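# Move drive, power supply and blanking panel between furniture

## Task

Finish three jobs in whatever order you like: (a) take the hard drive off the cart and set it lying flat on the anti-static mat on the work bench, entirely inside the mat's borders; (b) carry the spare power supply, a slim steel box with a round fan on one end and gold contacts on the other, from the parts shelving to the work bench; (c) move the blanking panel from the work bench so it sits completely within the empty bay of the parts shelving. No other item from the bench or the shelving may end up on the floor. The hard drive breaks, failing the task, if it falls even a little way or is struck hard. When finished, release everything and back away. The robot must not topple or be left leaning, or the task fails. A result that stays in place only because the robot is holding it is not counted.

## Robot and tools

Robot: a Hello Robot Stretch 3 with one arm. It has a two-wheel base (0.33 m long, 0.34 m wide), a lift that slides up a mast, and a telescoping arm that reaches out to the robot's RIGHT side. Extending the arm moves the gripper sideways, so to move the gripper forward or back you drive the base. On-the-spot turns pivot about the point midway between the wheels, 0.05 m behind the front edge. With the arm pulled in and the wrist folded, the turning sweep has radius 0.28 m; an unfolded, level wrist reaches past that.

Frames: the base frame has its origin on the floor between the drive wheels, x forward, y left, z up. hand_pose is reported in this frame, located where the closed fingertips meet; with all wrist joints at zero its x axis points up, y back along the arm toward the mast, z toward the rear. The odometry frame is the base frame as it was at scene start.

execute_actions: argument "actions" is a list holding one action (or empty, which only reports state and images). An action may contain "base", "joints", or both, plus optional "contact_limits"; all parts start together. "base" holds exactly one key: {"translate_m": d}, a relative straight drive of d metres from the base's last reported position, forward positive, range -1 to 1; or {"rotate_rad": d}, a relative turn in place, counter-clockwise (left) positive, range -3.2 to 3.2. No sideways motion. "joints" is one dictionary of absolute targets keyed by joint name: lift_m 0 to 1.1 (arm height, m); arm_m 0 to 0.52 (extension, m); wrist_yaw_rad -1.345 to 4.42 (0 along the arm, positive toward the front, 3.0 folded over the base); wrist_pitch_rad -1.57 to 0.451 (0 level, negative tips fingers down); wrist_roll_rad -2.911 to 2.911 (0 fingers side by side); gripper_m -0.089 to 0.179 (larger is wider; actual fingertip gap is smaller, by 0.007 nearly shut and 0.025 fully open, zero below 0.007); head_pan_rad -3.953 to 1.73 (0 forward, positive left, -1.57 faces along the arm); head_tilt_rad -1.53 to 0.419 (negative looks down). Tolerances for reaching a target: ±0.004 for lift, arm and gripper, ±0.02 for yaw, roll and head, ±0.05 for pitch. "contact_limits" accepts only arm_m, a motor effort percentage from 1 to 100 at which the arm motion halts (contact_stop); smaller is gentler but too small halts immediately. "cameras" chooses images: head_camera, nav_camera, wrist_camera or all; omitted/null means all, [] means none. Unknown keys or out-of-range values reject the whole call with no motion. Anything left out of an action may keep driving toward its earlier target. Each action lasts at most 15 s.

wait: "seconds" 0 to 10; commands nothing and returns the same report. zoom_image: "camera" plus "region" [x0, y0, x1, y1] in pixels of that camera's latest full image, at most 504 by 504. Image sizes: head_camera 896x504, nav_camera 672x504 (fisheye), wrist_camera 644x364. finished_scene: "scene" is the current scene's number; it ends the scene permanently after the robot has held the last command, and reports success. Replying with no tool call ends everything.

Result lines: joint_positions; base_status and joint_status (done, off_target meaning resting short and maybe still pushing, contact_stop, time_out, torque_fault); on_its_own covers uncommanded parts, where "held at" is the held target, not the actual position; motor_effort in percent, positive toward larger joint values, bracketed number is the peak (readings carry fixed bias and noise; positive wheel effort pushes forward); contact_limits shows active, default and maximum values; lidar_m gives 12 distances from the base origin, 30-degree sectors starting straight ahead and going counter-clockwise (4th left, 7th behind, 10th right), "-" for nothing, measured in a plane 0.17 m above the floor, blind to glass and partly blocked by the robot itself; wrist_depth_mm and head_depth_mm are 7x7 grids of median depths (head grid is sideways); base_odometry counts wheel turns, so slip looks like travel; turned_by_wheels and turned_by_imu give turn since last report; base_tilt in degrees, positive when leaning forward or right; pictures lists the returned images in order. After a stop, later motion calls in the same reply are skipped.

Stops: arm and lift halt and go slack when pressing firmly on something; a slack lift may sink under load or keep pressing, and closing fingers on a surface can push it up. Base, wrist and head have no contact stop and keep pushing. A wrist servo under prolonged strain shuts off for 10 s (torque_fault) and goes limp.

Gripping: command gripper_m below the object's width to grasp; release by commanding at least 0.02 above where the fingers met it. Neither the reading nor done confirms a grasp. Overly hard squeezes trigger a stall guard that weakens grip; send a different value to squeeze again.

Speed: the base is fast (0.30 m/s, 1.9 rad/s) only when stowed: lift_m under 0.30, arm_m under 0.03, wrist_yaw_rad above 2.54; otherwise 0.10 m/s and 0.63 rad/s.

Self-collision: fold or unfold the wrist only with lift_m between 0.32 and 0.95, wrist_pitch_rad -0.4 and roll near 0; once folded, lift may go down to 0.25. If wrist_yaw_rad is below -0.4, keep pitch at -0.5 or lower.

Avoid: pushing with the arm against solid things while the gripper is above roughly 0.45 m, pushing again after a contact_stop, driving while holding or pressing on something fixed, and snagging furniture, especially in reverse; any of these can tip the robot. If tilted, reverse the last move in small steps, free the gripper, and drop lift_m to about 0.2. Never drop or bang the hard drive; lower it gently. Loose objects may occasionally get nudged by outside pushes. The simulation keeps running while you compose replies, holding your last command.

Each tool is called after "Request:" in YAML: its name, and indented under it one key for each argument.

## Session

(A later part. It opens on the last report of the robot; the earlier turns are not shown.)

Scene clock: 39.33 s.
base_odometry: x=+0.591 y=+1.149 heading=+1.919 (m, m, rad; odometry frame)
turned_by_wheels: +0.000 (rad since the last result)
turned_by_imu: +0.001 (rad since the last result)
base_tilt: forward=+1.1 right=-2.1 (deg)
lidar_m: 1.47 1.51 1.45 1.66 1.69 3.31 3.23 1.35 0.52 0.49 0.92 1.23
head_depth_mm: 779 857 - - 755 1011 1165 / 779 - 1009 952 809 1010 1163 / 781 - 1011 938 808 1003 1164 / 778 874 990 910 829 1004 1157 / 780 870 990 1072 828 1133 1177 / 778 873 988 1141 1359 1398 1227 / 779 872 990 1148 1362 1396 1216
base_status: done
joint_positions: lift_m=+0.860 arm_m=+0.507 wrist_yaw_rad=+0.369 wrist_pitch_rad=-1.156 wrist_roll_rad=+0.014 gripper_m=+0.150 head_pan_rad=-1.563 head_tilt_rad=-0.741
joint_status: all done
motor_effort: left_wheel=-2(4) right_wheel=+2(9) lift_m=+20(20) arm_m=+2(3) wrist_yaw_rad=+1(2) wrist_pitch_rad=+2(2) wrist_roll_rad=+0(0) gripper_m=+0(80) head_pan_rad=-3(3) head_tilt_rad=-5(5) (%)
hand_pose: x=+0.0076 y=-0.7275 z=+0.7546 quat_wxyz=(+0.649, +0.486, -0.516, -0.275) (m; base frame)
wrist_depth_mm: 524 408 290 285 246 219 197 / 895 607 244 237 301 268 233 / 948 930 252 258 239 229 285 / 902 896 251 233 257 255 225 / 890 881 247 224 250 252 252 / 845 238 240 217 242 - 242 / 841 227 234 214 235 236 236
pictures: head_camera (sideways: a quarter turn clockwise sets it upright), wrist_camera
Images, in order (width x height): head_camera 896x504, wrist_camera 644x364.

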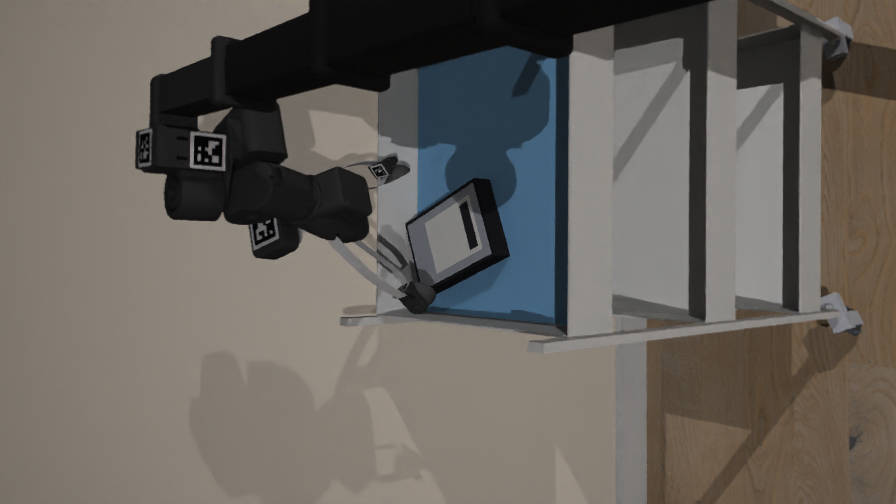

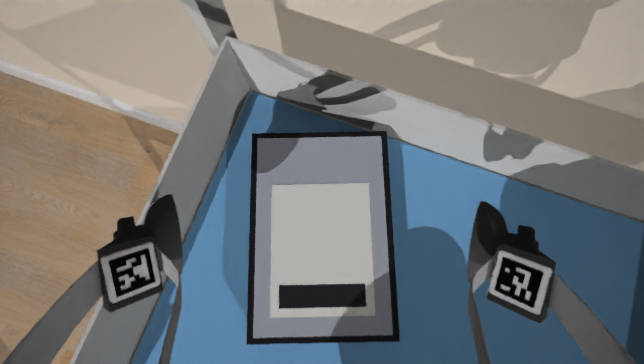

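Request:
execute_actions:
  actions:
    - {"joints":{"gripper_m":0.142,"lift_m":0.815}}
  cameras: ["head_camera","wrist_camera"]

Request:
execute_actions:
  actions:
    - {"joints":{"lift_m":0.79}}
  cameras: ["head_camera","wrist_camera"]

Scene clock: 41.23 s.
base_odometry: x=+0.591 y=+1.149 heading=+1.919 (m, m, rad; odometry frame)
turned_by_wheels: +0.000 (rad since the last result)
turned_by_imu: +0.001 (rad since the last result)
base_tilt: forward=+1.0 right=-2.1 (deg)
lidar_m: 1.47 1.52 1.44 1.66 1.69 3.33 3.24 1.34 0.52 0.49 0.93 1.22
head_depth_mm: 781 872 972 - - 1009 1162 / 779 856 1034 940 811 1008 1160 / 780 856 - 927 806 1006 1161 / 781 868 968 909 829 999 1165 / 780 871 992 1076 826 1130 1180 / 780 868 986 1150 1360 1388 1222 / 777 872 991 1151 1355 1405 1223
base_status: not commanded
joint_positions: lift_m=+0.815 arm_m=+0.507 wrist_yaw_rad=+0.369 wrist_pitch_rad=-1.156 wrist_roll_rad=+0.014 gripper_m=+0.142 head_pan_rad=-1.563 head_tilt_rad=-0.741
joint_status: all done
motor_effort: left_wheel=-3(3) right_wheel=+2(2) lift_m=+20(20) arm_m=+3(2) wrist_yaw_rad=+1(1) wrist_pitch_rad=+2(2) wrist_roll_rad=+0(0) gripper_m=+0(45) head_pan_rad=-3(4) head_tilt_rad=-5(5) (%)
hand_pose: x=+0.0076 y=-0.7275 z=+0.7096 quat_wxyz=(+0.649, +0.486, -0.516, -0.275) (m; base frame)
wrist_depth_mm: 519 402 184 182 242 219 197 / 851 555 225 216 181 182 230 / 886 185 205 192 207 199 171 / 867 174 210 186 211 214 210 / 836 164 204 179 204 209 206 / 806 198 177 175 177 - 200 / 181 194 172 170 172 193 194
pictures: head_camera (sideways: a quarter turn clockwise sets it upright), wrist_camera
Images, in order (width x height): head_camera 896x504, wrist_camera 644x364.

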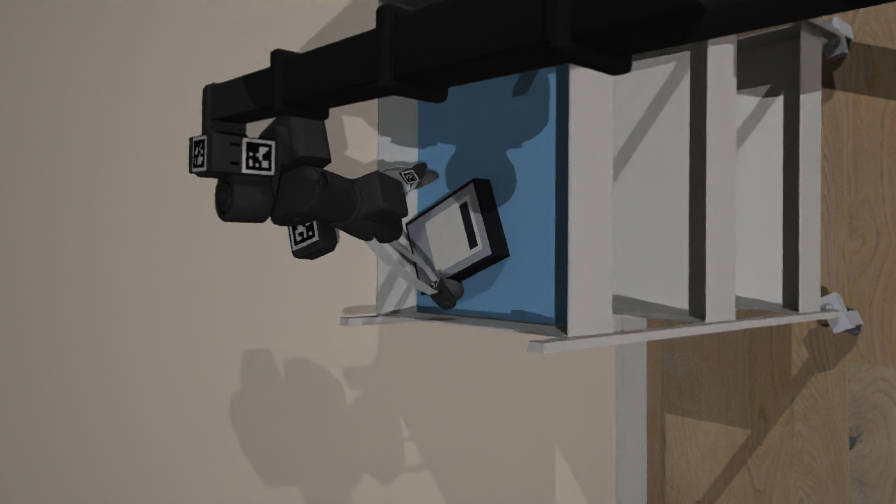

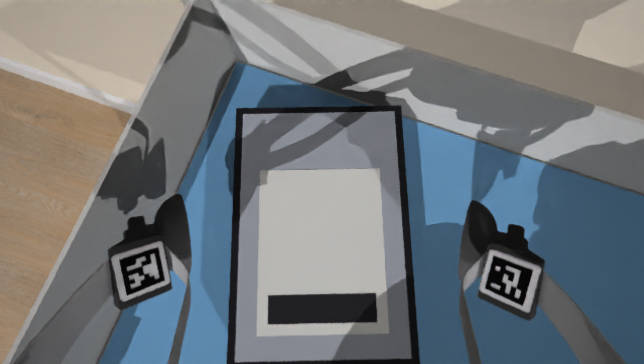

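Scene clock: 42.23 s.
base_odometry: x=+0.591 y=+1.149 heading=+1.919 (m, m, rad; odometry frame)
turned_by_wheels: +0.000 (rad since the last result)
turned_by_imu: +0.000 (rad since the last result)
base_tilt: forward=+0.9 right=-2.0 (deg)
lidar_m: 1.48 1.51 1.45 1.66 1.69 3.31 3.23 1.34 0.52 0.49 0.93 1.22
head_depth_mm: 783 871 990 - - - 1164 / 780 864 - 952 805 1009 1168 / 779 859 - 924 809 1010 1158 / 779 871 970 888 831 1000 1155 / 777 869 991 1074 830 1128 1174 / 775 868 984 1148 1363 1397 1225 / 778 871 990 1151 1364 1390 1217
base_status: not commanded
joint_positions: lift_m=+0.790 arm_m=+0.507 wrist_yaw_rad=+0.369 wrist_pitch_rad=-1.156 wrist_roll_rad=+0.014 gripper_m=+0.142 head_pan_rad=-1.563 head_tilt_rad=-0.741
joint_status: all done
motor_effort: left_wheel=-3(3) right_wheel=+1(2) lift_m=+20(19) arm_m=+3(3) wrist_yaw_rad=+1(1) wrist_pitch_rad=+2(2) wrist_roll_rad=+0(0) gripper_m=+0(0) head_pan_rad=-3(4) head_tilt_rad=-5(5) (%)
hand_pose: x=+0.0076 y=-0.7275 z=+0.6846 quat_wxyz=(+0.649, +0.486, -0.516, -0.275) (m; base frame)
wrist_depth_mm: 521 158 184 164 147 208 197 / 845 152 200 187 172 154 141 / 866 157 168 167 170 192 168 / 495 169 163 161 163 189 188 / 141 164 157 156 158 183 182 / 143 175 152 151 152 - 177 / - 171 148 147 148 171 172
pictures: head_camera (sideways: a quarter turn clockwise sets it upright), wrist_camera
Images, in order (width x height): head_camera 896x504, wrist_camera 644x364.

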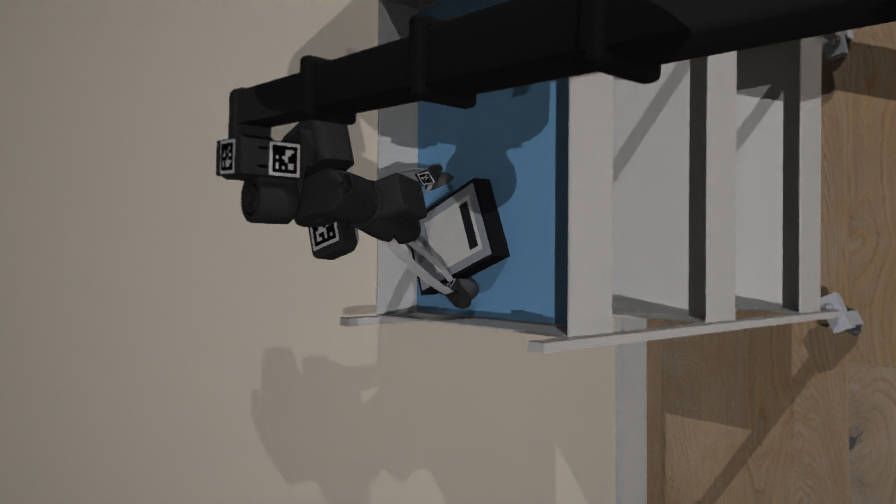

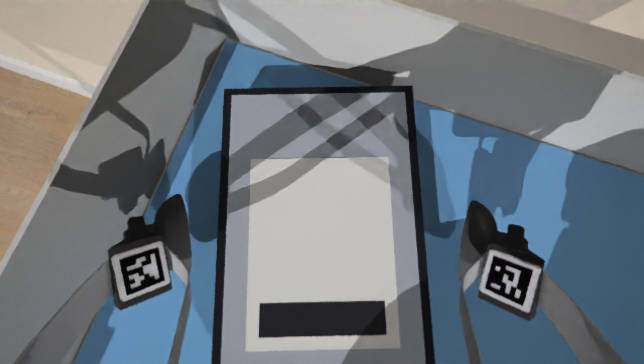

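Request:
execute_actions:
  actions:
    - {"joints":{"lift_m":0.772}}
  cameras: ["wrist_camera"]

Scene clock: 43.60 s.
base_odometry: x=+0.591 y=+1.149 heading=+1.919 (m, m, rad; odometry frame)
turned_by_wheels: +0.000 (rad since the last result)
turned_by_imu: -0.002 (rad since the last result)
base_tilt: forward=+1.0 right=-2.1 (deg)
lidar_m: 1.47 1.51 1.44 1.66 1.69 3.32 2.63 1.35 0.52 0.49 0.92 1.22
head_depth_mm: 783 872 997 980 - - 1162 / 780 871 - 956 808 1009 1163 / 780 867 - 918 829 1006 1158 / 777 871 973 900 830 1008 1158 / 779 871 994 999 829 1136 1174 / 779 868 989 1148 1357 1399 1214 / 779 870 991 1147 1361 1403 1218
base_status: not commanded
joint_positions: lift_m=+0.782 arm_m=+0.507 wrist_yaw_rad=+0.370 wrist_pitch_rad=-1.151 wrist_roll_rad=+0.014 gripper_m=+0.142 head_pan_rad=-1.563 head_tilt_rad=-0.741
joint_status: lift_m contact_stop (moved -0.008 of -0.018)
on_its_own: lift_m is slack since a contact_stop, until your next command for it (your +0.772 is given up)
motor_effort: left_wheel=-3(5) right_wheel=+1(8) lift_m=+22(23) arm_m=+1(3) wrist_yaw_rad=+1(2) wrist_pitch_rad=+0(2) wrist_roll_rad=+0(0) gripper_m=-2(2) head_pan_rad=-4(3) head_tilt_rad=-5(5) (%)
hand_pose: x=+0.0082 y=-0.7286 z=+0.6767 quat_wxyz=(+0.650, +0.486, -0.516, -0.273) (m; base frame)
wrist_depth_mm: 514 148 183 164 143 140 194 / 818 147 194 187 170 154 136 / 864 160 162 161 162 186 167 / 137 170 156 155 156 181 181 / 138 164 150 149 151 177 175 / 144 - 146 145 146 - 170 / - 165 141 140 141 165 166
pictures: wrist_camera
Images, in order (width x height): wrist_camera 644x364.

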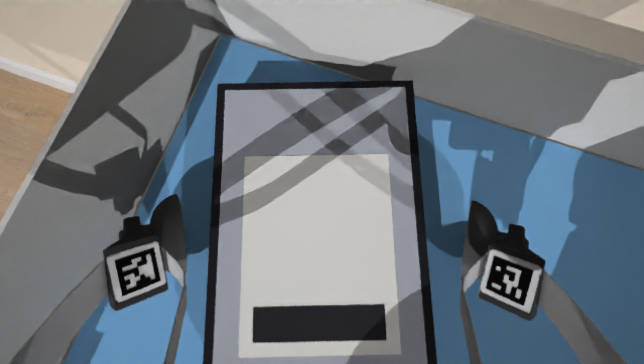

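Request:
execute_actions:
  actions:
    - {"joints":{"lift_m":0.787,"gripper_m":0.122}}
  cameras: ["wrist_camera","head_camera"]

Request:
zoom_image:
  camera: "head_camera"
  region: [350,130,570,350]

Scene clock: 44.70 s.
base_odometry: x=+0.591 y=+1.149 heading=+1.919 (m, m, rad; odometry frame)
turned_by_wheels: +0.000 (rad since the last result)
turned_by_imu: +0.000 (rad since the last result)
base_tilt: forward=+0.9 right=-2.1 (deg)
lidar_m: 1.47 1.51 1.44 1.65 1.69 3.32 2.61 1.35 0.52 0.49 0.92 1.22
head_depth_mm: 779 876 984 983 - - 1161 / 783 874 - 953 809 1006 1165 / 780 860 - 924 828 1007 1158 / 777 872 969 897 826 1003 1160 / 777 871 990 999 828 1135 1175 / 779 869 989 1142 1362 1399 1221 / 781 873 990 1141 1354 1397 1218
base_status: not commanded
joint_positions: lift_m=+0.787 arm_m=+0.507 wrist_yaw_rad=+0.370 wrist_pitch_rad=-1.153 wrist_roll_rad=+0.014 gripper_m=+0.122 head_pan_rad=-1.563 head_tilt_rad=-0.741
joint_status: all done
motor_effort: left_wheel=-2(2) right_wheel=+0(1) lift_m=+27(28) arm_m=+3(2) wrist_yaw_rad=+0(0) wrist_pitch_rad=+1(1) wrist_roll_rad=+0(0) gripper_m=-1(79) head_pan_rad=-3(3) head_tilt_rad=-5(5) (%)
hand_pose: x=+0.0080 y=-0.7282 z=+0.6816 quat_wxyz=(+0.650, +0.486, -0.516, -0.274) (m; base frame)
wrist_depth_mm: 515 154 185 164 146 201 196 / 827 151 197 187 171 154 139 / 865 161 165 164 165 189 167 / 139 174 159 158 161 185 186 / 140 174 154 153 154 179 179 / 148 171 149 148 149 - 174 / - 168 145 144 145 168 168
pictures: head_camera (sideways: a quarter turn clockwise sets it upright), wrist_camera
Images, in order (width x height): head_camera 896x504, wrist_camera 644x364.

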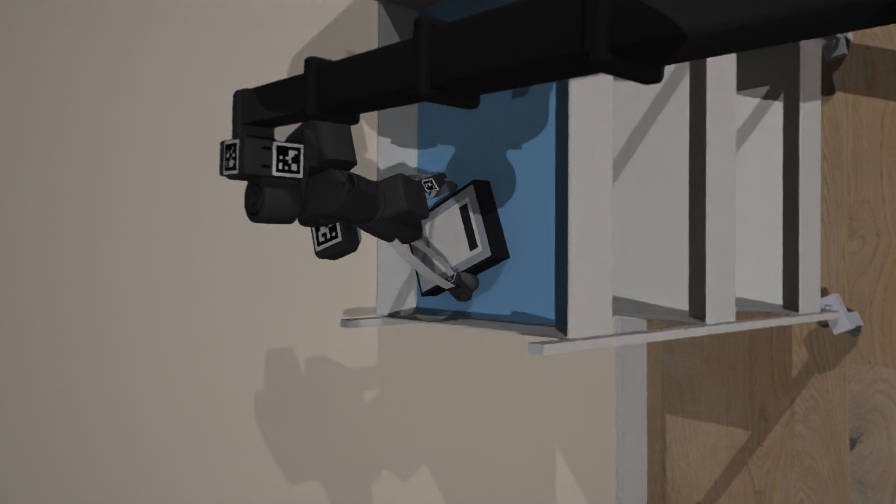

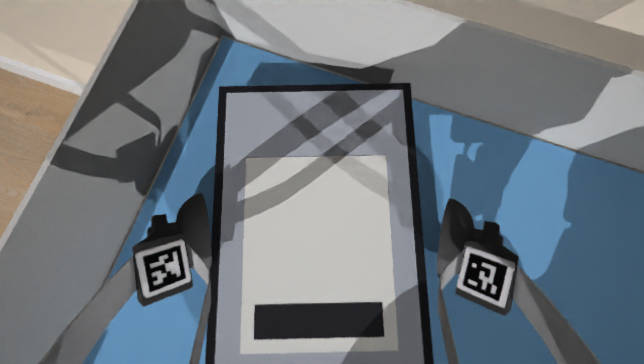

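Region (350, 130, 570, 350) of head_camera's 896x504 image, scaled by 2.291, with more detail than that image has.

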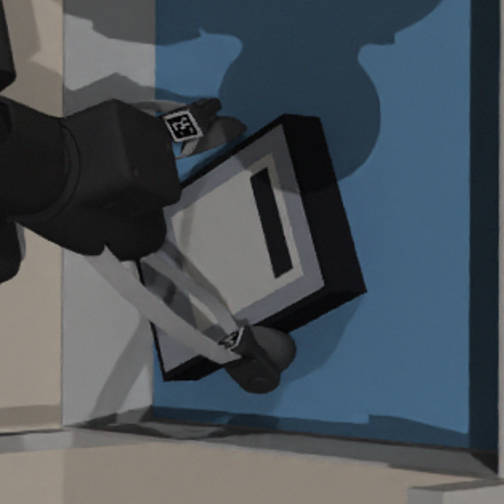

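Pads are near the tray floor. Squeeze.

Request:
execute_actions:
  actions:
    - {"joints":{"gripper_m":0.05}}
  cameras: ["wrist_camera"]

Request:
execute_actions:
  actions:
    - {"joints":{"lift_m":0.797}}
  cameras: ["wrist_camera"]

Scene clock: 46.27 s.
base_odometry: x=+0.591 y=+1.149 heading=+1.919 (m, m, rad; odometry frame)
turned_by_wheels: +0.000 (rad since the last result)
turned_by_imu: +0.001 (rad since the last result)
base_tilt: forward=+1.0 right=-2.0 (deg)
lidar_m: 1.47 1.52 1.44 1.65 1.69 3.34 2.62 1.34 0.52 0.49 0.92 1.22
head_depth_mm: 781 875 981 977 - - 1169 / 780 873 - 956 811 1005 1165 / 780 857 - 919 829 1005 1161 / 779 873 972 894 830 1004 1157 / 778 868 990 993 828 1133 1181 / 779 869 990 1146 1369 1402 1218 / 780 870 988 1144 1365 1405 1221
base_status: not commanded
joint_positions: lift_m=+0.787 arm_m=+0.507 wrist_yaw_rad=+0.370 wrist_pitch_rad=-1.151 wrist_roll_rad=+0.014 gripper_m=+0.051 head_pan_rad=-1.563 head_tilt_rad=-0.741
joint_status: all done
motor_effort: left_wheel=-1(1) right_wheel=-1(2) lift_m=+25(27) arm_m=+2(4) wrist_yaw_rad=+0(1) wrist_pitch_rad=+0(1) wrist_roll_rad=+0(0) gripper_m=-23(100) head_pan_rad=-3(4) head_tilt_rad=-5(5) (%)
hand_pose: x=+0.0082 y=-0.7287 z=+0.6818 quat_wxyz=(+0.650, +0.485, -0.517, -0.273) (m; base frame)
wrist_depth_mm: 514 156 183 163 146 204 197 / 808 152 197 190 171 153 139 / 880 160 167 165 167 190 166 / 141 174 161 159 162 186 186 / 140 176 154 154 154 182 180 / 149 172 150 149 150 176 174 / 154 169 146 144 145 169 168
pictures: wrist_camera
Images, in order (width x height): wrist_camera 644x364.

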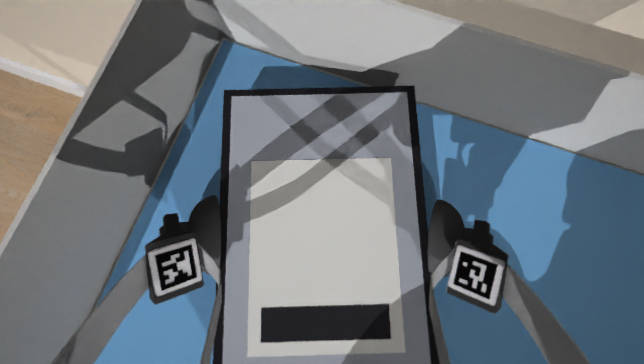

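Scene clock: 47.00 s.
base_odometry: x=+0.591 y=+1.149 heading=+1.919 (m, m, rad; odometry frame)
turned_by_wheels: +0.000 (rad since the last result)
turned_by_imu: +0.000 (rad since the last result)
base_tilt: forward=+1.0 right=-2.1 (deg)
lidar_m: 1.47 1.51 1.45 1.66 1.69 3.33 2.62 1.35 0.52 0.49 0.92 1.22
head_depth_mm: 781 874 983 - - 1007 1162 / 780 857 - 952 809 1008 1160 / 779 858 - 901 806 1004 1161 / 780 872 974 895 828 1004 1161 / 779 873 989 980 827 1130 1176 / 779 869 989 1149 1365 1401 1219 / 778 870 988 1142 1364 1386 1221
base_status: not commanded
joint_positions: lift_m=+0.797 arm_m=+0.507 wrist_yaw_rad=+0.370 wrist_pitch_rad=-1.163 wrist_roll_rad=+0.014 gripper_m=+0.054 head_pan_rad=-1.563 head_tilt_rad=-0.741
joint_status: all done
motor_effort: left_wheel=-2(2) right_wheel=+0(1) lift_m=+30(32) arm_m=+1(2) wrist_yaw_rad=+0(0) wrist_pitch_rad=+4(5) wrist_roll_rad=+0(0) gripper_m=-21(22) head_pan_rad=-3(3) head_tilt_rad=-6(6) (%)
hand_pose: x=+0.0071 y=-0.7260 z=+0.6906 quat_wxyz=(+0.649, +0.488, -0.514, -0.277) (m; base frame)
wrist_depth_mm: 530 167 188 168 152 214 199 / 879 158 204 204 179 157 147 / 867 161 173 170 172 196 172 / 834 176 164 161 164 193 193 / 147 183 155 154 154 187 187 / 151 180 149 148 149 182 182 / 156 176 144 142 142 176 177
pictures: wrist_camera
Images, in order (width x height): wrist_camera 644x364.

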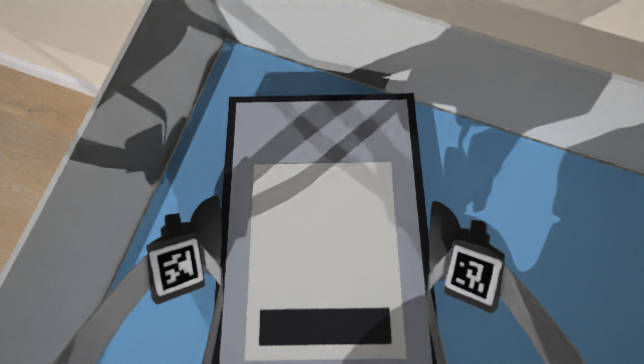

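Request:
execute_actions:
  actions:
    - {"joints":{"lift_m":0.787}}
  cameras: []

Request:
execute_actions:
  actions:
    - {"joints":{"gripper_m":0.13}}
  cameras: []

Request:
execute_actions:
  actions:
    - {"base":{"translate_m":0.004},"joints":{"arm_m":0.52}}
  cameras: []

Request:
execute_actions:
  actions:
    - {"joints":{"gripper_m":0.0}}
  cameras: ["wrist_camera"]

Request:
execute_actions:
  actions:
    - {"joints":{"lift_m":0.798}}
  cameras: ["wrist_camera"]

Scene clock: 48.50 s.
base_odometry: x=+0.591 y=+1.149 heading=+1.919 (m, m, rad; odometry frame)
turned_by_wheels: +0.000 (rad since the last result)
turned_by_imu: +0.000 (rad since the last result)
base_tilt: forward=+1.0 right=-2.0 (deg)
lidar_m: 1.48 1.52 1.45 1.66 1.69 3.34 2.62 1.35 0.52 0.49 0.93 1.22
head_depth_mm: 780 871 983 978 - - 1167 / 780 872 - 957 810 1007 1162 / 783 858 - 910 828 1006 1160 / 780 873 972 893 827 1005 1162 / 779 868 990 990 826 1142 1182 / 778 873 988 1146 1361 1406 1220 / 781 868 990 1142 1354 1394 1215
base_status: not commanded
joint_positions: lift_m=+0.787 arm_m=+0.507 wrist_yaw_rad=+0.370 wrist_pitch_rad=-1.169 wrist_roll_rad=+0.014 gripper_m=+0.054 head_pan_rad=-1.563 head_tilt_rad=-0.741
joint_status: all done
motor_effort: left_wheel=-3(4) right_wheel=+5(5) lift_m=+15(24) arm_m=+2(2) wrist_yaw_rad=+0(0) wrist_pitch_rad=+6(7) wrist_roll_rad=+0(0) gripper_m=-21(21) head_pan_rad=-3(4) head_tilt_rad=-5(5) (%)
hand_pose: x=+0.0066 y=-0.7246 z=+0.6809 quat_wxyz=(+0.648, +0.490, -0.512, -0.279) (m; base frame)
wrist_depth_mm: 535 152 190 170 148 143 198 / 864 151 197 194 176 159 140 / 862 162 165 163 164 190 173 / 140 178 159 158 159 184 185 / 142 177 153 152 152 180 179 / 151 173 149 148 149 175 174 / 156 169 145 144 144 170 170
pictures: none
No camera images: the call's "cameras" was empty. Leave "cameras" out to get every camera's image.

Scene clock: 50.93 s.
base_odometry: x=+0.591 y=+1.149 heading=+1.919 (m, m, rad; odometry frame)
turned_by_wheels: +0.000 (rad since the last result)
turned_by_imu: +0.001 (rad since the last result)
base_tilt: forward=+1.0 right=-2.0 (deg)
lidar_m: 1.48 1.51 1.45 1.65 1.69 3.32 2.61 1.34 0.52 0.49 0.92 1.22
head_depth_mm: 781 871 982 978 - - 1160 / 780 871 - 956 807 1005 1165 / 781 860 - 920 806 1006 1168 / 778 871 978 885 828 1007 1155 / 777 871 990 991 828 1136 1172 / 776 869 990 1139 1365 1390 1216 / 777 871 987 1142 1362 1398 1226
base_status: not commanded
joint_positions: lift_m=+0.787 arm_m=+0.507 wrist_yaw_rad=+0.369 wrist_pitch_rad=-1.157 wrist_roll_rad=+0.014 gripper_m=+0.130 head_pan_rad=-1.563 head_tilt_rad=-0.741
joint_status: all done
motor_effort: left_wheel=-2(7) right_wheel=+1(12) lift_m=+19(20) arm_m=+2(2) wrist_yaw_rad=+0(1) wrist_pitch_rad=+2(6) wrist_roll_rad=+0(0) gripper_m=+0(88) head_pan_rad=-3(3) head_tilt_rad=-5(5) (%)
hand_pose: x=+0.0076 y=-0.7272 z=+0.6816 quat_wxyz=(+0.649, +0.487, -0.515, -0.275) (m; base frame)
wrist_depth_mm: 520 152 185 165 146 199 197 / 816 151 198 197 176 156 139 / 855 161 166 163 166 189 169 / 138 174 160 158 160 185 185 / 140 174 154 153 154 180 180 / 149 171 150 148 149 - 174 / - 169 145 144 145 169 169
pictures: none
No camera images: the call's "cameras" was empty. Leave "cameras" out to get every camera's image.

Scene clock: 51.83 s.
base_odometry: x=+0.589 y=+1.153 heading=+1.919 (m, m, rad; odometry frame)
turned_by_wheels: +0.000 (rad since the last result)
turned_by_imu: +0.000 (rad since the last result)
base_tilt: forward=+1.0 right=-2.1 (deg)
lidar_m: 1.47 1.51 1.44 1.66 1.69 3.34 2.61 1.35 0.52 0.49 0.92 1.22
head_depth_mm: 780 874 995 977 - - 1159 / 779 858 - 955 809 1008 1162 / 778 855 - 909 806 1008 1158 / 778 871 971 899 828 1005 1158 / 777 871 990 1072 828 1175 1182 / 778 871 990 1144 1355 1392 1227 / 779 873 985 1141 1354 1395 1221
base_status: done
joint_positions: lift_m=+0.787 arm_m=+0.520 wrist_yaw_rad=+0.369 wrist_pitch_rad=-1.157 wrist_roll_rad=+0.014 gripper_m=+0.130 head_pan_rad=-1.563 head_tilt_rad=-0.741
joint_status: all done
motor_effort: left_wheel=-2(0) right_wheel=+0(6) lift_m=+19(19) arm_m=+3(1) wrist_yaw_rad=+1(2) wrist_pitch_rad=+3(2) wrist_roll_rad=+1(0) gripper_m=+0(1) head_pan_rad=-3(3) head_tilt_rad=-5(5) (%)
hand_pose: x=+0.0076 y=-0.7403 z=+0.6816 quat_wxyz=(+0.649, +0.487, -0.515, -0.275) (m; base frame)
wrist_depth_mm: 479 154 168 148 209 204 183 / 798 148 197 190 159 140 205 / 855 156 189 164 177 174 148 / 834 169 160 158 160 185 183 / 138 168 153 153 154 180 179 / 144 172 149 148 149 - 174 / - 168 144 144 144 168 169
pictures: none
No camera images: the call's "cameras" was empty. Leave "cameras" out to get every camera's image.

Scene clock: 53.63 s.
base_odometry: x=+0.589 y=+1.153 heading=+1.919 (m, m, rad; odometry frame)
turned_by_wheels: +0.000 (rad since the last result)
turned_by_imu: +0.001 (rad since the last result)
base_tilt: forward=+1.0 right=-2.1 (deg)
lidar_m: 1.47 1.51 1.44 1.65 1.69 3.33 2.62 1.35 0.52 0.49 0.92 1.22
head_depth_mm: 781 872 992 979 - - 1167 / 783 856 - 953 809 1010 1164 / 781 855 - 911 807 1010 1160 / 778 870 970 897 830 1005 1161 / 779 869 991 1076 827 1179 1180 / 777 871 991 1149 1362 1403 1221 / 778 874 988 1142 1362 1398 1227
base_status: not commanded
joint_positions: lift_m=+0.787 arm_m=+0.520 wrist_yaw_rad=+0.369 wrist_pitch_rad=-1.152 wrist_roll_rad=+0.014 gripper_m=+0.002 head_pan_rad=-1.563 head_tilt_rad=-0.741
joint_status: all done
motor_effort: left_wheel=-2(2) right_wheel=+0(0) lift_m=+19(19) arm_m=+2(3) wrist_yaw_rad=+0(0) wrist_pitch_rad=+1(3) wrist_roll_rad=+0(0) gripper_m=-40(100) head_pan_rad=-3(3) head_tilt_rad=-5(5) (%)
hand_pose: x=+0.0081 y=-0.7414 z=+0.6820 quat_wxyz=(+0.650, +0.486, -0.516, -0.274) (m; base frame)
wrist_depth_mm: 471 155 167 147 215 203 181 / 819 150 198 187 156 140 208 / 876 155 191 165 185 172 146 / 833 169 161 159 161 186 184 / 139 173 154 154 154 180 181 / 145 172 150 149 150 175 174 / 150 169 146 145 145 169 170
pictures: wrist_camera
Images, in order (width x height): wrist_camera 644x364.

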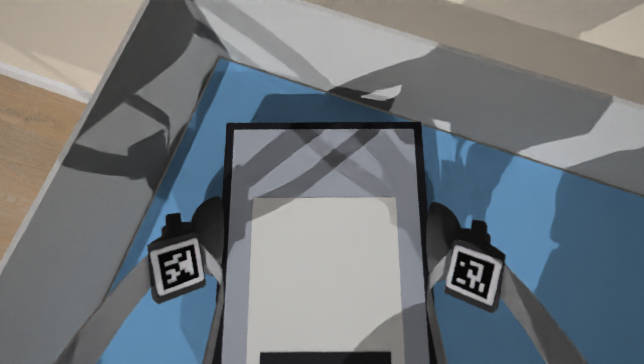

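Scene clock: 54.40 s.
base_odometry: x=+0.589 y=+1.153 heading=+1.919 (m, m, rad; odometry frame)
turned_by_wheels: +0.000 (rad since the last result)
turned_by_imu: +0.000 (rad since the last result)
base_tilt: forward=+1.0 right=-2.0 (deg)
lidar_m: 1.47 1.51 1.44 1.65 1.69 3.35 2.61 1.35 0.52 0.49 0.92 1.22
head_depth_mm: 783 872 986 - - 1007 1160 / 780 856 - 941 809 1008 1162 / 778 859 - 899 807 1009 1162 / 779 871 973 894 828 1005 1161 / 779 871 989 1072 825 1183 1181 / 778 868 985 1143 1365 1399 1218 / 777 870 987 1148 1358 1401 1218
base_status: not commanded
joint_positions: lift_m=+0.798 arm_m=+0.520 wrist_yaw_rad=+0.369 wrist_pitch_rad=-1.167 wrist_roll_rad=+0.014 gripper_m=+0.006 head_pan_rad=-1.563 head_tilt_rad=-0.741
joint_status: all done
on_its_own: gripper_m is held at +0.004, not at your +0.000, by its stall guard, which is still easing
motor_effort: left_wheel=-2(2) right_wheel=+1(1) lift_m=+30(31) arm_m=+2(3) wrist_yaw_rad=+0(1) wrist_pitch_rad=+6(6) wrist_roll_rad=+0(0) gripper_m=-37(40) head_pan_rad=-3(4) head_tilt_rad=-5(5) (%)
hand_pose: x=+0.0068 y=-0.7381 z=+0.6913 quat_wxyz=(+0.648, +0.489, -0.513, -0.278) (m; base frame)
wrist_depth_mm: 499 342 171 156 224 208 186 / 811 159 205 195 162 149 216 / 886 157 198 159 159 179 151 / 834 171 158 156 154 194 191 / 144 177 152 151 151 187 188 / 148 179 149 148 147 183 182 / 152 177 146 144 144 176 178
pictures: wrist_camera
Images, in order (width x height): wrist_camera 644x364.

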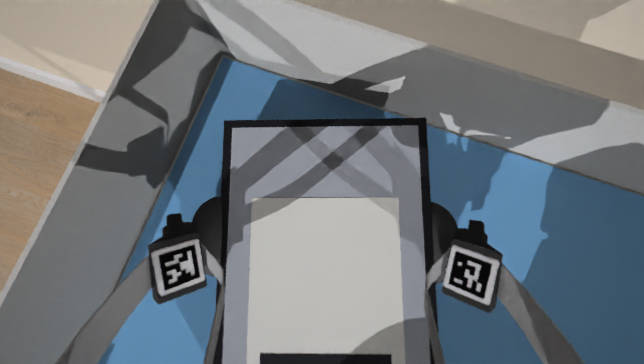

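Request:
execute_actions:
  actions:
    - {"joints":{"lift_m":0.789,"gripper_m":0.03}}
  cameras: []

Request:
execute_actions:
  actions:
    - {"joints":{"gripper_m":0.13}}
  cameras: ["wrist_camera"]

Scene clock: 55.50 s.
base_odometry: x=+0.589 y=+1.153 heading=+1.919 (m, m, rad; odometry frame)
turned_by_wheels: +0.000 (rad since the last result)
turned_by_imu: +0.000 (rad since the last result)
base_tilt: forward=+1.0 right=-2.0 (deg)
lidar_m: 1.47 1.51 1.44 1.66 1.69 3.34 2.61 1.35 0.52 0.49 0.93 1.22
head_depth_mm: 778 873 989 - - - 1163 / 781 859 - 957 809 1008 1157 / 779 855 - 906 808 1005 1159 / 777 872 967 896 825 1008 1160 / 776 872 990 1075 828 1177 1177 / 779 870 987 1150 1359 1400 1223 / 777 871 988 1143 1359 1396 1220
base_status: not commanded
joint_positions: lift_m=+0.789 arm_m=+0.520 wrist_yaw_rad=+0.369 wrist_pitch_rad=-1.167 wrist_roll_rad=+0.014 gripper_m=+0.032 head_pan_rad=-1.563 head_tilt_rad=-0.741
joint_status: all done
motor_effort: left_wheel=-3(2) right_wheel=+1(1) lift_m=+22(24) arm_m=+1(2) wrist_yaw_rad=+1(1) wrist_pitch_rad=+5(6) wrist_roll_rad=+0(0) gripper_m=-29(47) head_pan_rad=-3(4) head_tilt_rad=-5(5) (%)
hand_pose: x=+0.0067 y=-0.7381 z=+0.6827 quat_wxyz=(+0.648, +0.489, -0.513, -0.278) (m; base frame)
wrist_depth_mm: 501 155 172 149 149 205 186 / 811 149 196 195 162 142 203 / 854 157 189 161 181 178 151 / 141 171 158 156 157 185 184 / 139 176 153 152 152 180 180 / 147 173 148 148 148 175 175 / 152 170 145 144 144 170 169
pictures: none
No camera images: the call's "cameras" was empty. Leave "cameras" out to get every camera's image.

Scene clock: 57.00 s.
base_odometry: x=+0.589 y=+1.153 heading=+1.919 (m, m, rad; odometry frame)
turned_by_wheels: +0.000 (rad since the last result)
turned_by_imu: +0.000 (rad since the last result)
base_tilt: forward=+1.0 right=-2.0 (deg)
lidar_m: 1.47 1.51 1.44 1.66 1.69 3.33 2.63 1.34 0.52 0.49 0.92 1.22
head_depth_mm: 781 875 989 - - - 1160 / 781 858 - 953 808 1006 1162 / 780 860 - 910 808 1007 1158 / 778 869 972 898 830 1005 1160 / 780 869 988 1073 827 1179 1173 / 777 869 994 1142 1362 1401 1213 / 777 869 986 1144 1360 1395 1224
base_status: not commanded
joint_positions: lift_m=+0.789 arm_m=+0.520 wrist_yaw_rad=+0.369 wrist_pitch_rad=-1.158 wrist_roll_rad=+0.014 gripper_m=+0.130 head_pan_rad=-1.563 head_tilt_rad=-0.741
joint_status: all done
motor_effort: left_wheel=-3(3) right_wheel=+1(3) lift_m=+22(22) arm_m=+2(2) wrist_yaw_rad=+2(1) wrist_pitch_rad=+2(6) wrist_roll_rad=+0(0) gripper_m=+1(90) head_pan_rad=-4(2) head_tilt_rad=-5(5) (%)
hand_pose: x=+0.0075 y=-0.7402 z=+0.6834 quat_wxyz=(+0.649, +0.487, -0.515, -0.275) (m; base frame)
wrist_depth_mm: 474 156 169 149 213 204 184 / 809 150 198 190 158 142 207 / 867 156 192 166 187 175 148 / 827 169 162 160 162 187 185 / 139 168 155 155 156 182 181 / 145 173 152 150 151 - 176 / - 170 147 146 146 170 171
pictures: wrist_camera
Images, in order (width x height): wrist_camera 644x364.

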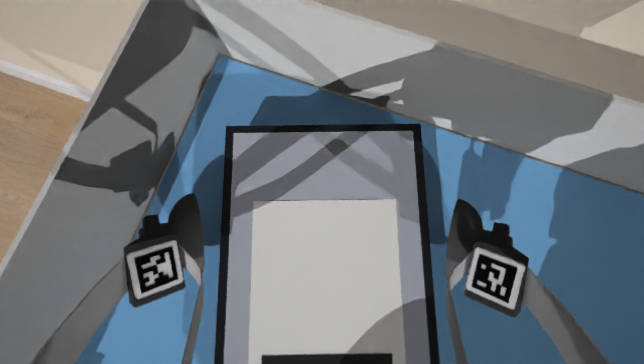

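Request:
execute_actions:
  actions:
    - {"base":{"translate_m":-0.003},"joints":{"arm_m":0.510,"lift_m":0.786}}
  cameras: []

Request:
execute_actions:
  actions:
    - {"joints":{"gripper_m":0.02}}
  cameras: ["wrist_camera"]

Request:
execute_actions:
  actions:
    - {"joints":{"lift_m":0.8}}
  cameras: ["wrist_camera"]

Request:
wait:
  seconds: 1

Scene clock: 58.57 s.
base_odometry: x=+0.590 y=+1.150 heading=+1.919 (m, m, rad; odometry frame)
turned_by_wheels: +0.000 (rad since the last result)
turned_by_imu: +0.000 (rad since the last result)
base_tilt: forward=+0.9 right=-1.9 (deg)
lidar_m: 1.48 1.51 1.44 1.66 1.69 3.32 2.61 1.34 0.52 0.49 0.92 1.22
head_depth_mm: 782 873 983 978 - - 1164 / 782 873 - 958 808 1011 1160 / 777 858 - 905 806 1006 1162 / 778 872 974 898 826 1007 1163 / 776 869 991 998 828 1129 1175 / 776 873 988 1147 1360 1396 1222 / 776 870 988 1143 1362 1397 1225
base_status: done
joint_positions: lift_m=+0.786 arm_m=+0.510 wrist_yaw_rad=+0.369 wrist_pitch_rad=-1.157 wrist_roll_rad=+0.014 gripper_m=+0.130 head_pan_rad=-1.563 head_tilt_rad=-0.741
joint_status: all done
motor_effort: left_wheel=-2(6) right_wheel=+0(6) lift_m=+20(20) arm_m=-4(3) wrist_yaw_rad=+1(1) wrist_pitch_rad=+2(2) wrist_roll_rad=+0(0) gripper_m=+0(1) head_pan_rad=-4(3) head_tilt_rad=-5(5) (%)
hand_pose: x=+0.0077 y=-0.7309 z=+0.6806 quat_wxyz=(+0.650, +0.487, -0.515, -0.275) (m; base frame)
wrist_depth_mm: 510 151 180 160 143 202 194 / 816 150 195 196 174 150 137 / 875 160 165 163 165 188 162 / 138 172 160 157 158 184 184 / 139 172 154 152 153 179 178 / 148 171 149 147 148 - 173 / - 168 144 143 143 168 168
pictures: none
No camera images: the call's "cameras" was empty. Leave "cameras" out to get every camera's image.

Scene clock: 60.17 s.
base_odometry: x=+0.590 y=+1.150 heading=+1.919 (m, m, rad; odometry frame)
turned_by_wheels: +0.000 (rad since the last result)
turned_by_imu: +0.000 (rad since the last result)
base_tilt: forward=+0.9 right=-2.1 (deg)
lidar_m: 1.48 1.51 1.45 1.65 1.69 3.32 2.61 1.35 0.52 0.49 0.92 1.22
head_depth_mm: 781 877 986 977 - - 1160 / 781 876 - 953 808 1009 1166 / 780 857 - 914 832 1006 1166 / 780 872 971 895 830 1005 1158 / 778 871 990 998 830 1135 1176 / 777 873 989 1147 1354 1400 1217 / 778 868 985 1144 1363 1399 1225
base_status: not commanded
joint_positions: lift_m=+0.786 arm_m=+0.510 wrist_yaw_rad=+0.371 wrist_pitch_rad=-1.152 wrist_roll_rad=+0.014 gripper_m=+0.022 head_pan_rad=-1.563 head_tilt_rad=-0.741
joint_status: all done
motor_effort: left_wheel=-3(4) right_wheel=+3(4) lift_m=+20(20) arm_m=-2(4) wrist_yaw_rad=-1(1) wrist_pitch_rad=+1(2) wrist_roll_rad=+0(0) gripper_m=-34(100) head_pan_rad=-3(3) head_tilt_rad=-5(5) (%)
hand_pose: x=+0.0082 y=-0.7317 z=+0.6810 quat_wxyz=(+0.650, +0.486, -0.516, -0.273) (m; base frame)
wrist_depth_mm: 501 157 178 159 144 207 193 / 803 151 199 197 173 148 139 / 857 159 189 164 190 190 161 / 140 173 162 159 162 186 184 / 139 178 154 154 154 182 179 / 148 172 150 149 150 176 175 / 152 169 146 144 145 168 169
pictures: wrist_camera
Images, in order (width x height): wrist_camera 644x364.

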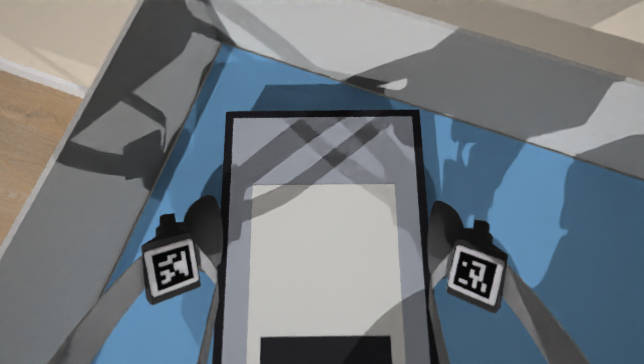

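Scene clock: 61.07 s.
base_odometry: x=+0.590 y=+1.150 heading=+1.919 (m, m, rad; odometry frame)
turned_by_wheels: +0.000 (rad since the last result)
turned_by_imu: +0.000 (rad since the last result)
base_tilt: forward=+1.0 right=-1.9 (deg)
lidar_m: 1.48 1.51 1.44 1.66 1.69 3.34 2.61 1.35 0.52 0.49 0.93 1.22
head_depth_mm: 781 872 985 - - 1009 1159 / 782 857 - 941 809 1005 1161 / 778 858 - 900 805 1008 1159 / 780 874 972 890 827 1002 1166 / 778 869 990 998 827 1126 1179 / 778 870 990 1145 1367 1397 1218 / 780 869 991 1144 1359 1404 1217
base_status: not commanded
joint_positions: lift_m=+0.800 arm_m=+0.510 wrist_yaw_rad=+0.371 wrist_pitch_rad=-1.168 wrist_roll_rad=+0.014 gripper_m=+0.025 head_pan_rad=-1.563 head_tilt_rad=-0.741
joint_status: all done
motor_effort: left_wheel=-2(3) right_wheel=+0(3) lift_m=+30(32) arm_m=-2(2) wrist_yaw_rad=-1(1) wrist_pitch_rad=+6(7) wrist_roll_rad=+0(0) gripper_m=-31(34) head_pan_rad=-3(3) head_tilt_rad=-5(5) (%)
hand_pose: x=+0.0068 y=-0.7281 z=+0.6931 quat_wxyz=(+0.648, +0.490, -0.512, -0.278) (m; base frame)
wrist_depth_mm: 529 365 184 164 158 217 198 / 886 162 206 205 179 154 155 / 870 161 199 160 161 198 167 / 843 176 158 156 156 195 194 / 147 182 152 151 150 188 189 / 151 182 148 146 147 185 184 / 156 179 145 143 143 179 180
pictures: wrist_camera
Images, in order (width x height): wrist_camera 644x364.

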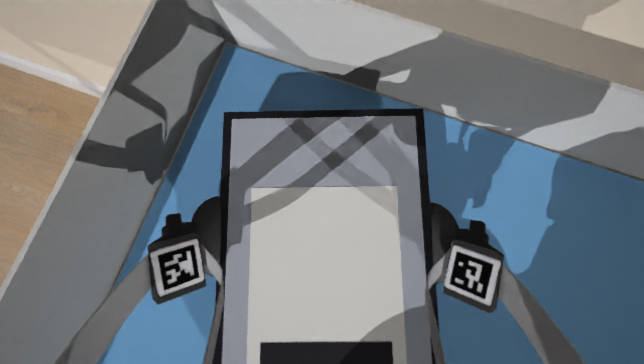

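Scene clock: 62.07 s.
base_odometry: x=+0.590 y=+1.150 heading=+1.919 (m, m, rad; odometry frame)
turned_by_wheels: +0.000 (rad since the last result)
turned_by_imu: +0.000 (rad since the last result)
base_tilt: forward=+1.0 right=-2.1 (deg)
lidar_m: 1.48 1.51 1.45 1.65 1.69 3.33 2.63 1.35 0.52 0.49 0.92 1.22
head_depth_mm: 781 873 986 - - 1011 1166 / 780 858 - 938 809 1011 1158 / 779 855 - 900 809 1007 1158 / 779 871 970 888 827 1006 1154 / 777 870 992 998 831 1129 1180 / 780 869 988 1146 1353 1393 1219 / 779 873 992 1144 1364 1385 1219
base_status: not commanded
joint_positions: lift_m=+0.800 arm_m=+0.510 wrist_yaw_rad=+0.371 wrist_pitch_rad=-1.168 wrist_roll_rad=+0.014 gripper_m=+0.032 head_pan_rad=-1.563 head_tilt_rad=-0.741
joint_status: all done
on_its_own: gripper_m is held at +0.031, not at your +0.020, by its stall guard, which is still easing
motor_effort: left_wheel=-2(3) right_wheel=+0(3) lift_m=+30(32) arm_m=-2(2) wrist_yaw_rad=-1(1) wrist_pitch_rad=+6(7) wrist_roll_rad=+0(0) gripper_m=-27(34) head_pan_rad=-3(3) head_tilt_rad=-5(5) (%)
hand_pose: x=+0.0068 y=-0.7281 z=+0.6931 quat_wxyz=(+0.648, +0.490, -0.512, -0.278) (m; base frame)
wrist_depth_mm: 534 362 185 165 158 215 198 / 883 161 207 205 180 154 155 / 874 162 199 161 196 198 168 / 837 175 158 156 157 195 194 / 148 182 152 152 151 189 189 / 151 182 148 147 147 185 184 / 155 178 144 143 144 179 179
wait: 1.00 s; at rest by 0.27 s
pictures: head_camera (sideways: a quarter turn clockwise sets it upright), nav_camera (sideways: a quarter turn counterclockwise sets it upright), wrist_camera
Images, in order (width x height): head_camera 896x504, nav_camera 672x504, wrist_camera 644x364.

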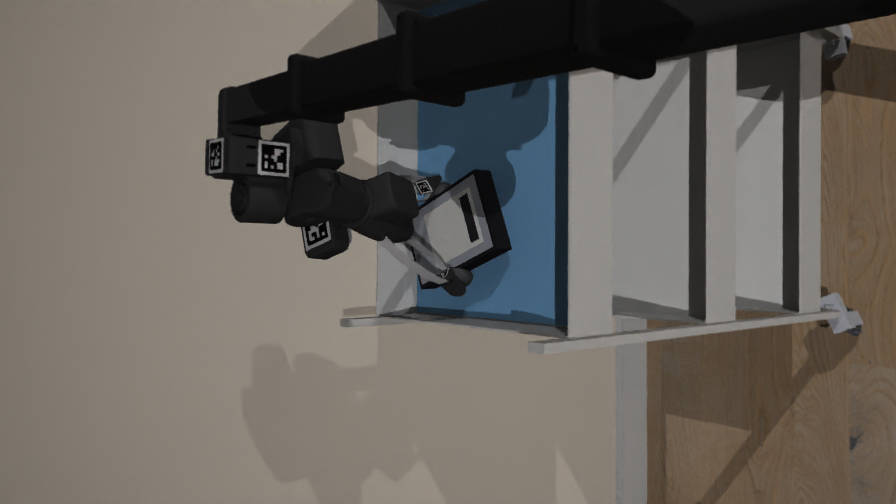

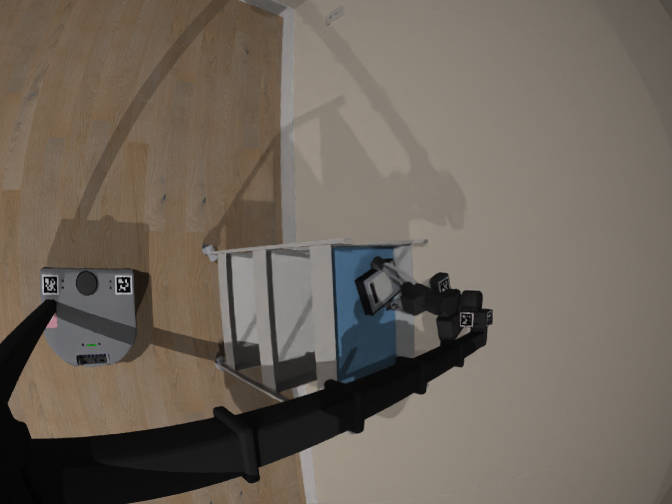

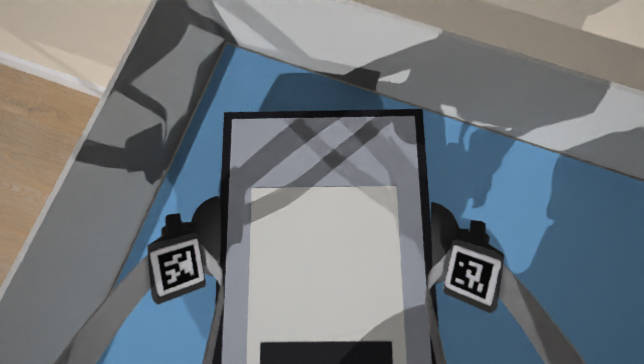

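Level. Set a value below the stall threshold and see how it holds.

Request:
execute_actions:
  actions:
    - {"joints":{"gripper_m":0.035}}
  cameras: []

Request:
wait:
  seconds: 5

Scene clock: 62.80 s.
base_odometry: x=+0.590 y=+1.150 heading=+1.919 (m, m, rad; odometry frame)
turned_by_wheels: +0.000 (rad since the last result)
turned_by_imu: +0.000 (rad since the last result)
base_tilt: forward=+1.0 right=-2.0 (deg)
lidar_m: 1.47 1.51 1.44 1.66 1.69 3.33 2.61 1.34 0.52 0.49 0.93 1.22
head_depth_mm: 781 875 987 - - 1008 1167 / 780 860 - 939 811 1011 1160 / 780 854 - 901 809 1009 1164 / 778 869 971 889 825 1008 1162 / 778 869 986 1000 830 1129 1176 / 778 868 986 1141 1355 1392 1219 / 779 870 990 1147 1362 1385 1218
base_status: not commanded
joint_positions: lift_m=+0.800 arm_m=+0.510 wrist_yaw_rad=+0.371 wrist_pitch_rad=-1.168 wrist_roll_rad=+0.014 gripper_m=+0.036 head_pan_rad=-1.563 head_tilt_rad=-0.741
joint_status: all done
motor_effort: left_wheel=-2(2) right_wheel=+0(0) lift_m=+31(30) arm_m=-2(2) wrist_yaw_rad=-1(1) wrist_pitch_rad=+6(6) wrist_roll_rad=+1(0) gripper_m=-27(28) head_pan_rad=-3(3) head_tilt_rad=-5(5) (%)
hand_pose: x=+0.0068 y=-0.7281 z=+0.6931 quat_wxyz=(+0.648, +0.490, -0.512, -0.278) (m; base frame)
wrist_depth_mm: 524 362 185 164 158 216 198 / 882 162 207 205 179 156 155 / 872 161 198 161 199 197 167 / 825 176 159 157 157 196 194 / 148 182 153 152 151 190 189 / 152 182 148 147 148 186 184 / 156 179 144 143 143 179 179
pictures: none
No camera images: the call's "cameras" was empty. Leave "cameras" out to get every camera's image.

Scene clock: 67.80 s.
base_odometry: x=+0.590 y=+1.150 heading=+1.919 (m, m, rad; odometry frame)
turned_by_wheels: +0.000 (rad since the last result)
turned_by_imu: +0.001 (rad since the last result)
base_tilt: forward=+1.0 right=-2.1 (deg)
lidar_m: 1.47 1.51 1.45 1.66 1.69 3.33 2.61 1.34 0.52 0.49 0.92 1.22
head_depth_mm: 779 874 984 - - 1006 1161 / 781 861 - 941 807 1009 1161 / 779 859 - 898 808 1008 1162 / 779 871 974 889 831 1010 1160 / 779 871 989 995 829 1134 1179 / 776 869 988 1145 1360 1395 1222 / 777 873 986 1152 1363 1394 1222
base_status: not commanded
joint_positions: lift_m=+0.800 arm_m=+0.510 wrist_yaw_rad=+0.371 wrist_pitch_rad=-1.168 wrist_roll_rad=+0.014 gripper_m=+0.053 head_pan_rad=-1.563 head_tilt_rad=-0.741
joint_status: all done
on_its_own: gripper_m is held at +0.052, not at your +0.035, by its stall guard, which is not easing now
motor_effort: left_wheel=-2(2) right_wheel=+0(0) lift_m=+31(30) arm_m=-2(2) wrist_yaw_rad=+0(1) wrist_pitch_rad=+6(6) wrist_roll_rad=+0(0) gripper_m=-22(28) head_pan_rad=-4(3) head_tilt_rad=-5(5) (%)
hand_pose: x=+0.0068 y=-0.7281 z=+0.6931 quat_wxyz=(+0.648, +0.490, -0.512, -0.278) (m; base frame)
wrist_depth_mm: 527 363 185 164 158 217 197 / 869 161 206 205 179 154 155 / 859 161 199 166 198 197 167 / 835 175 162 159 162 195 194 / 147 181 153 153 154 189 189 / 152 182 148 147 149 185 185 / 155 179 143 142 143 179 178
wait: 5.00 s; at rest by 0.27 s
pictures: head_camera (sideways: a quarter turn clockwise sets it upright), nav_camera (sideways: a quarter turn counterclockwise sets it upright), wrist_camera
Images, in order (width x height): head_camera 896x504, nav_camera 672x504, wrist_camera 644x364.

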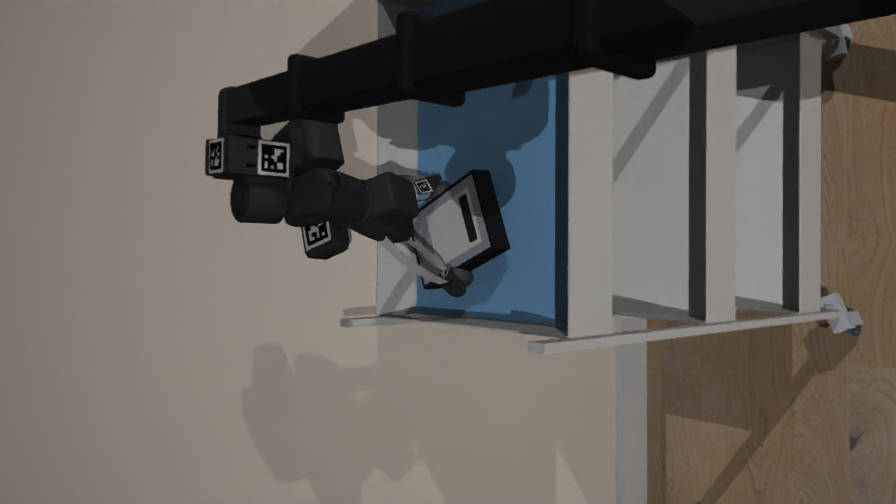

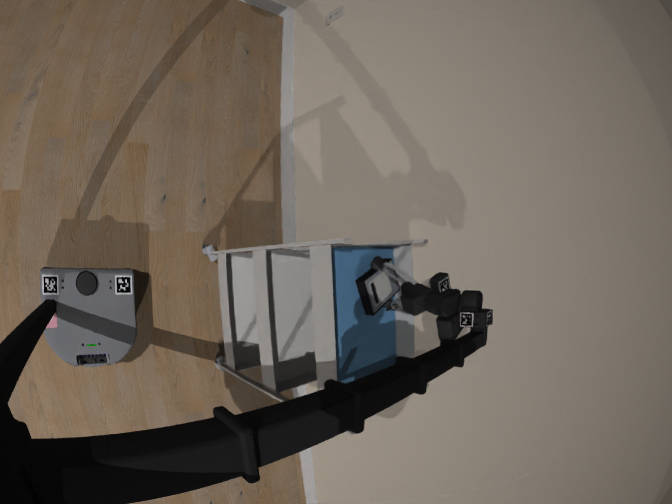

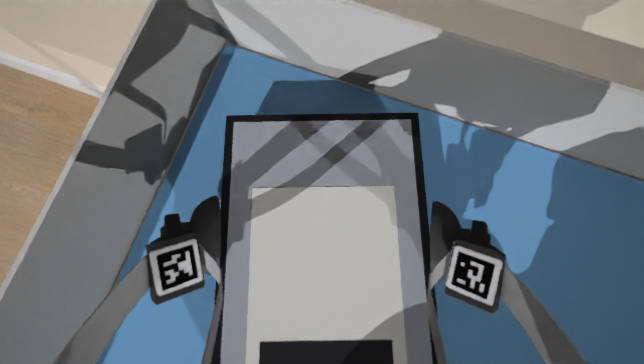

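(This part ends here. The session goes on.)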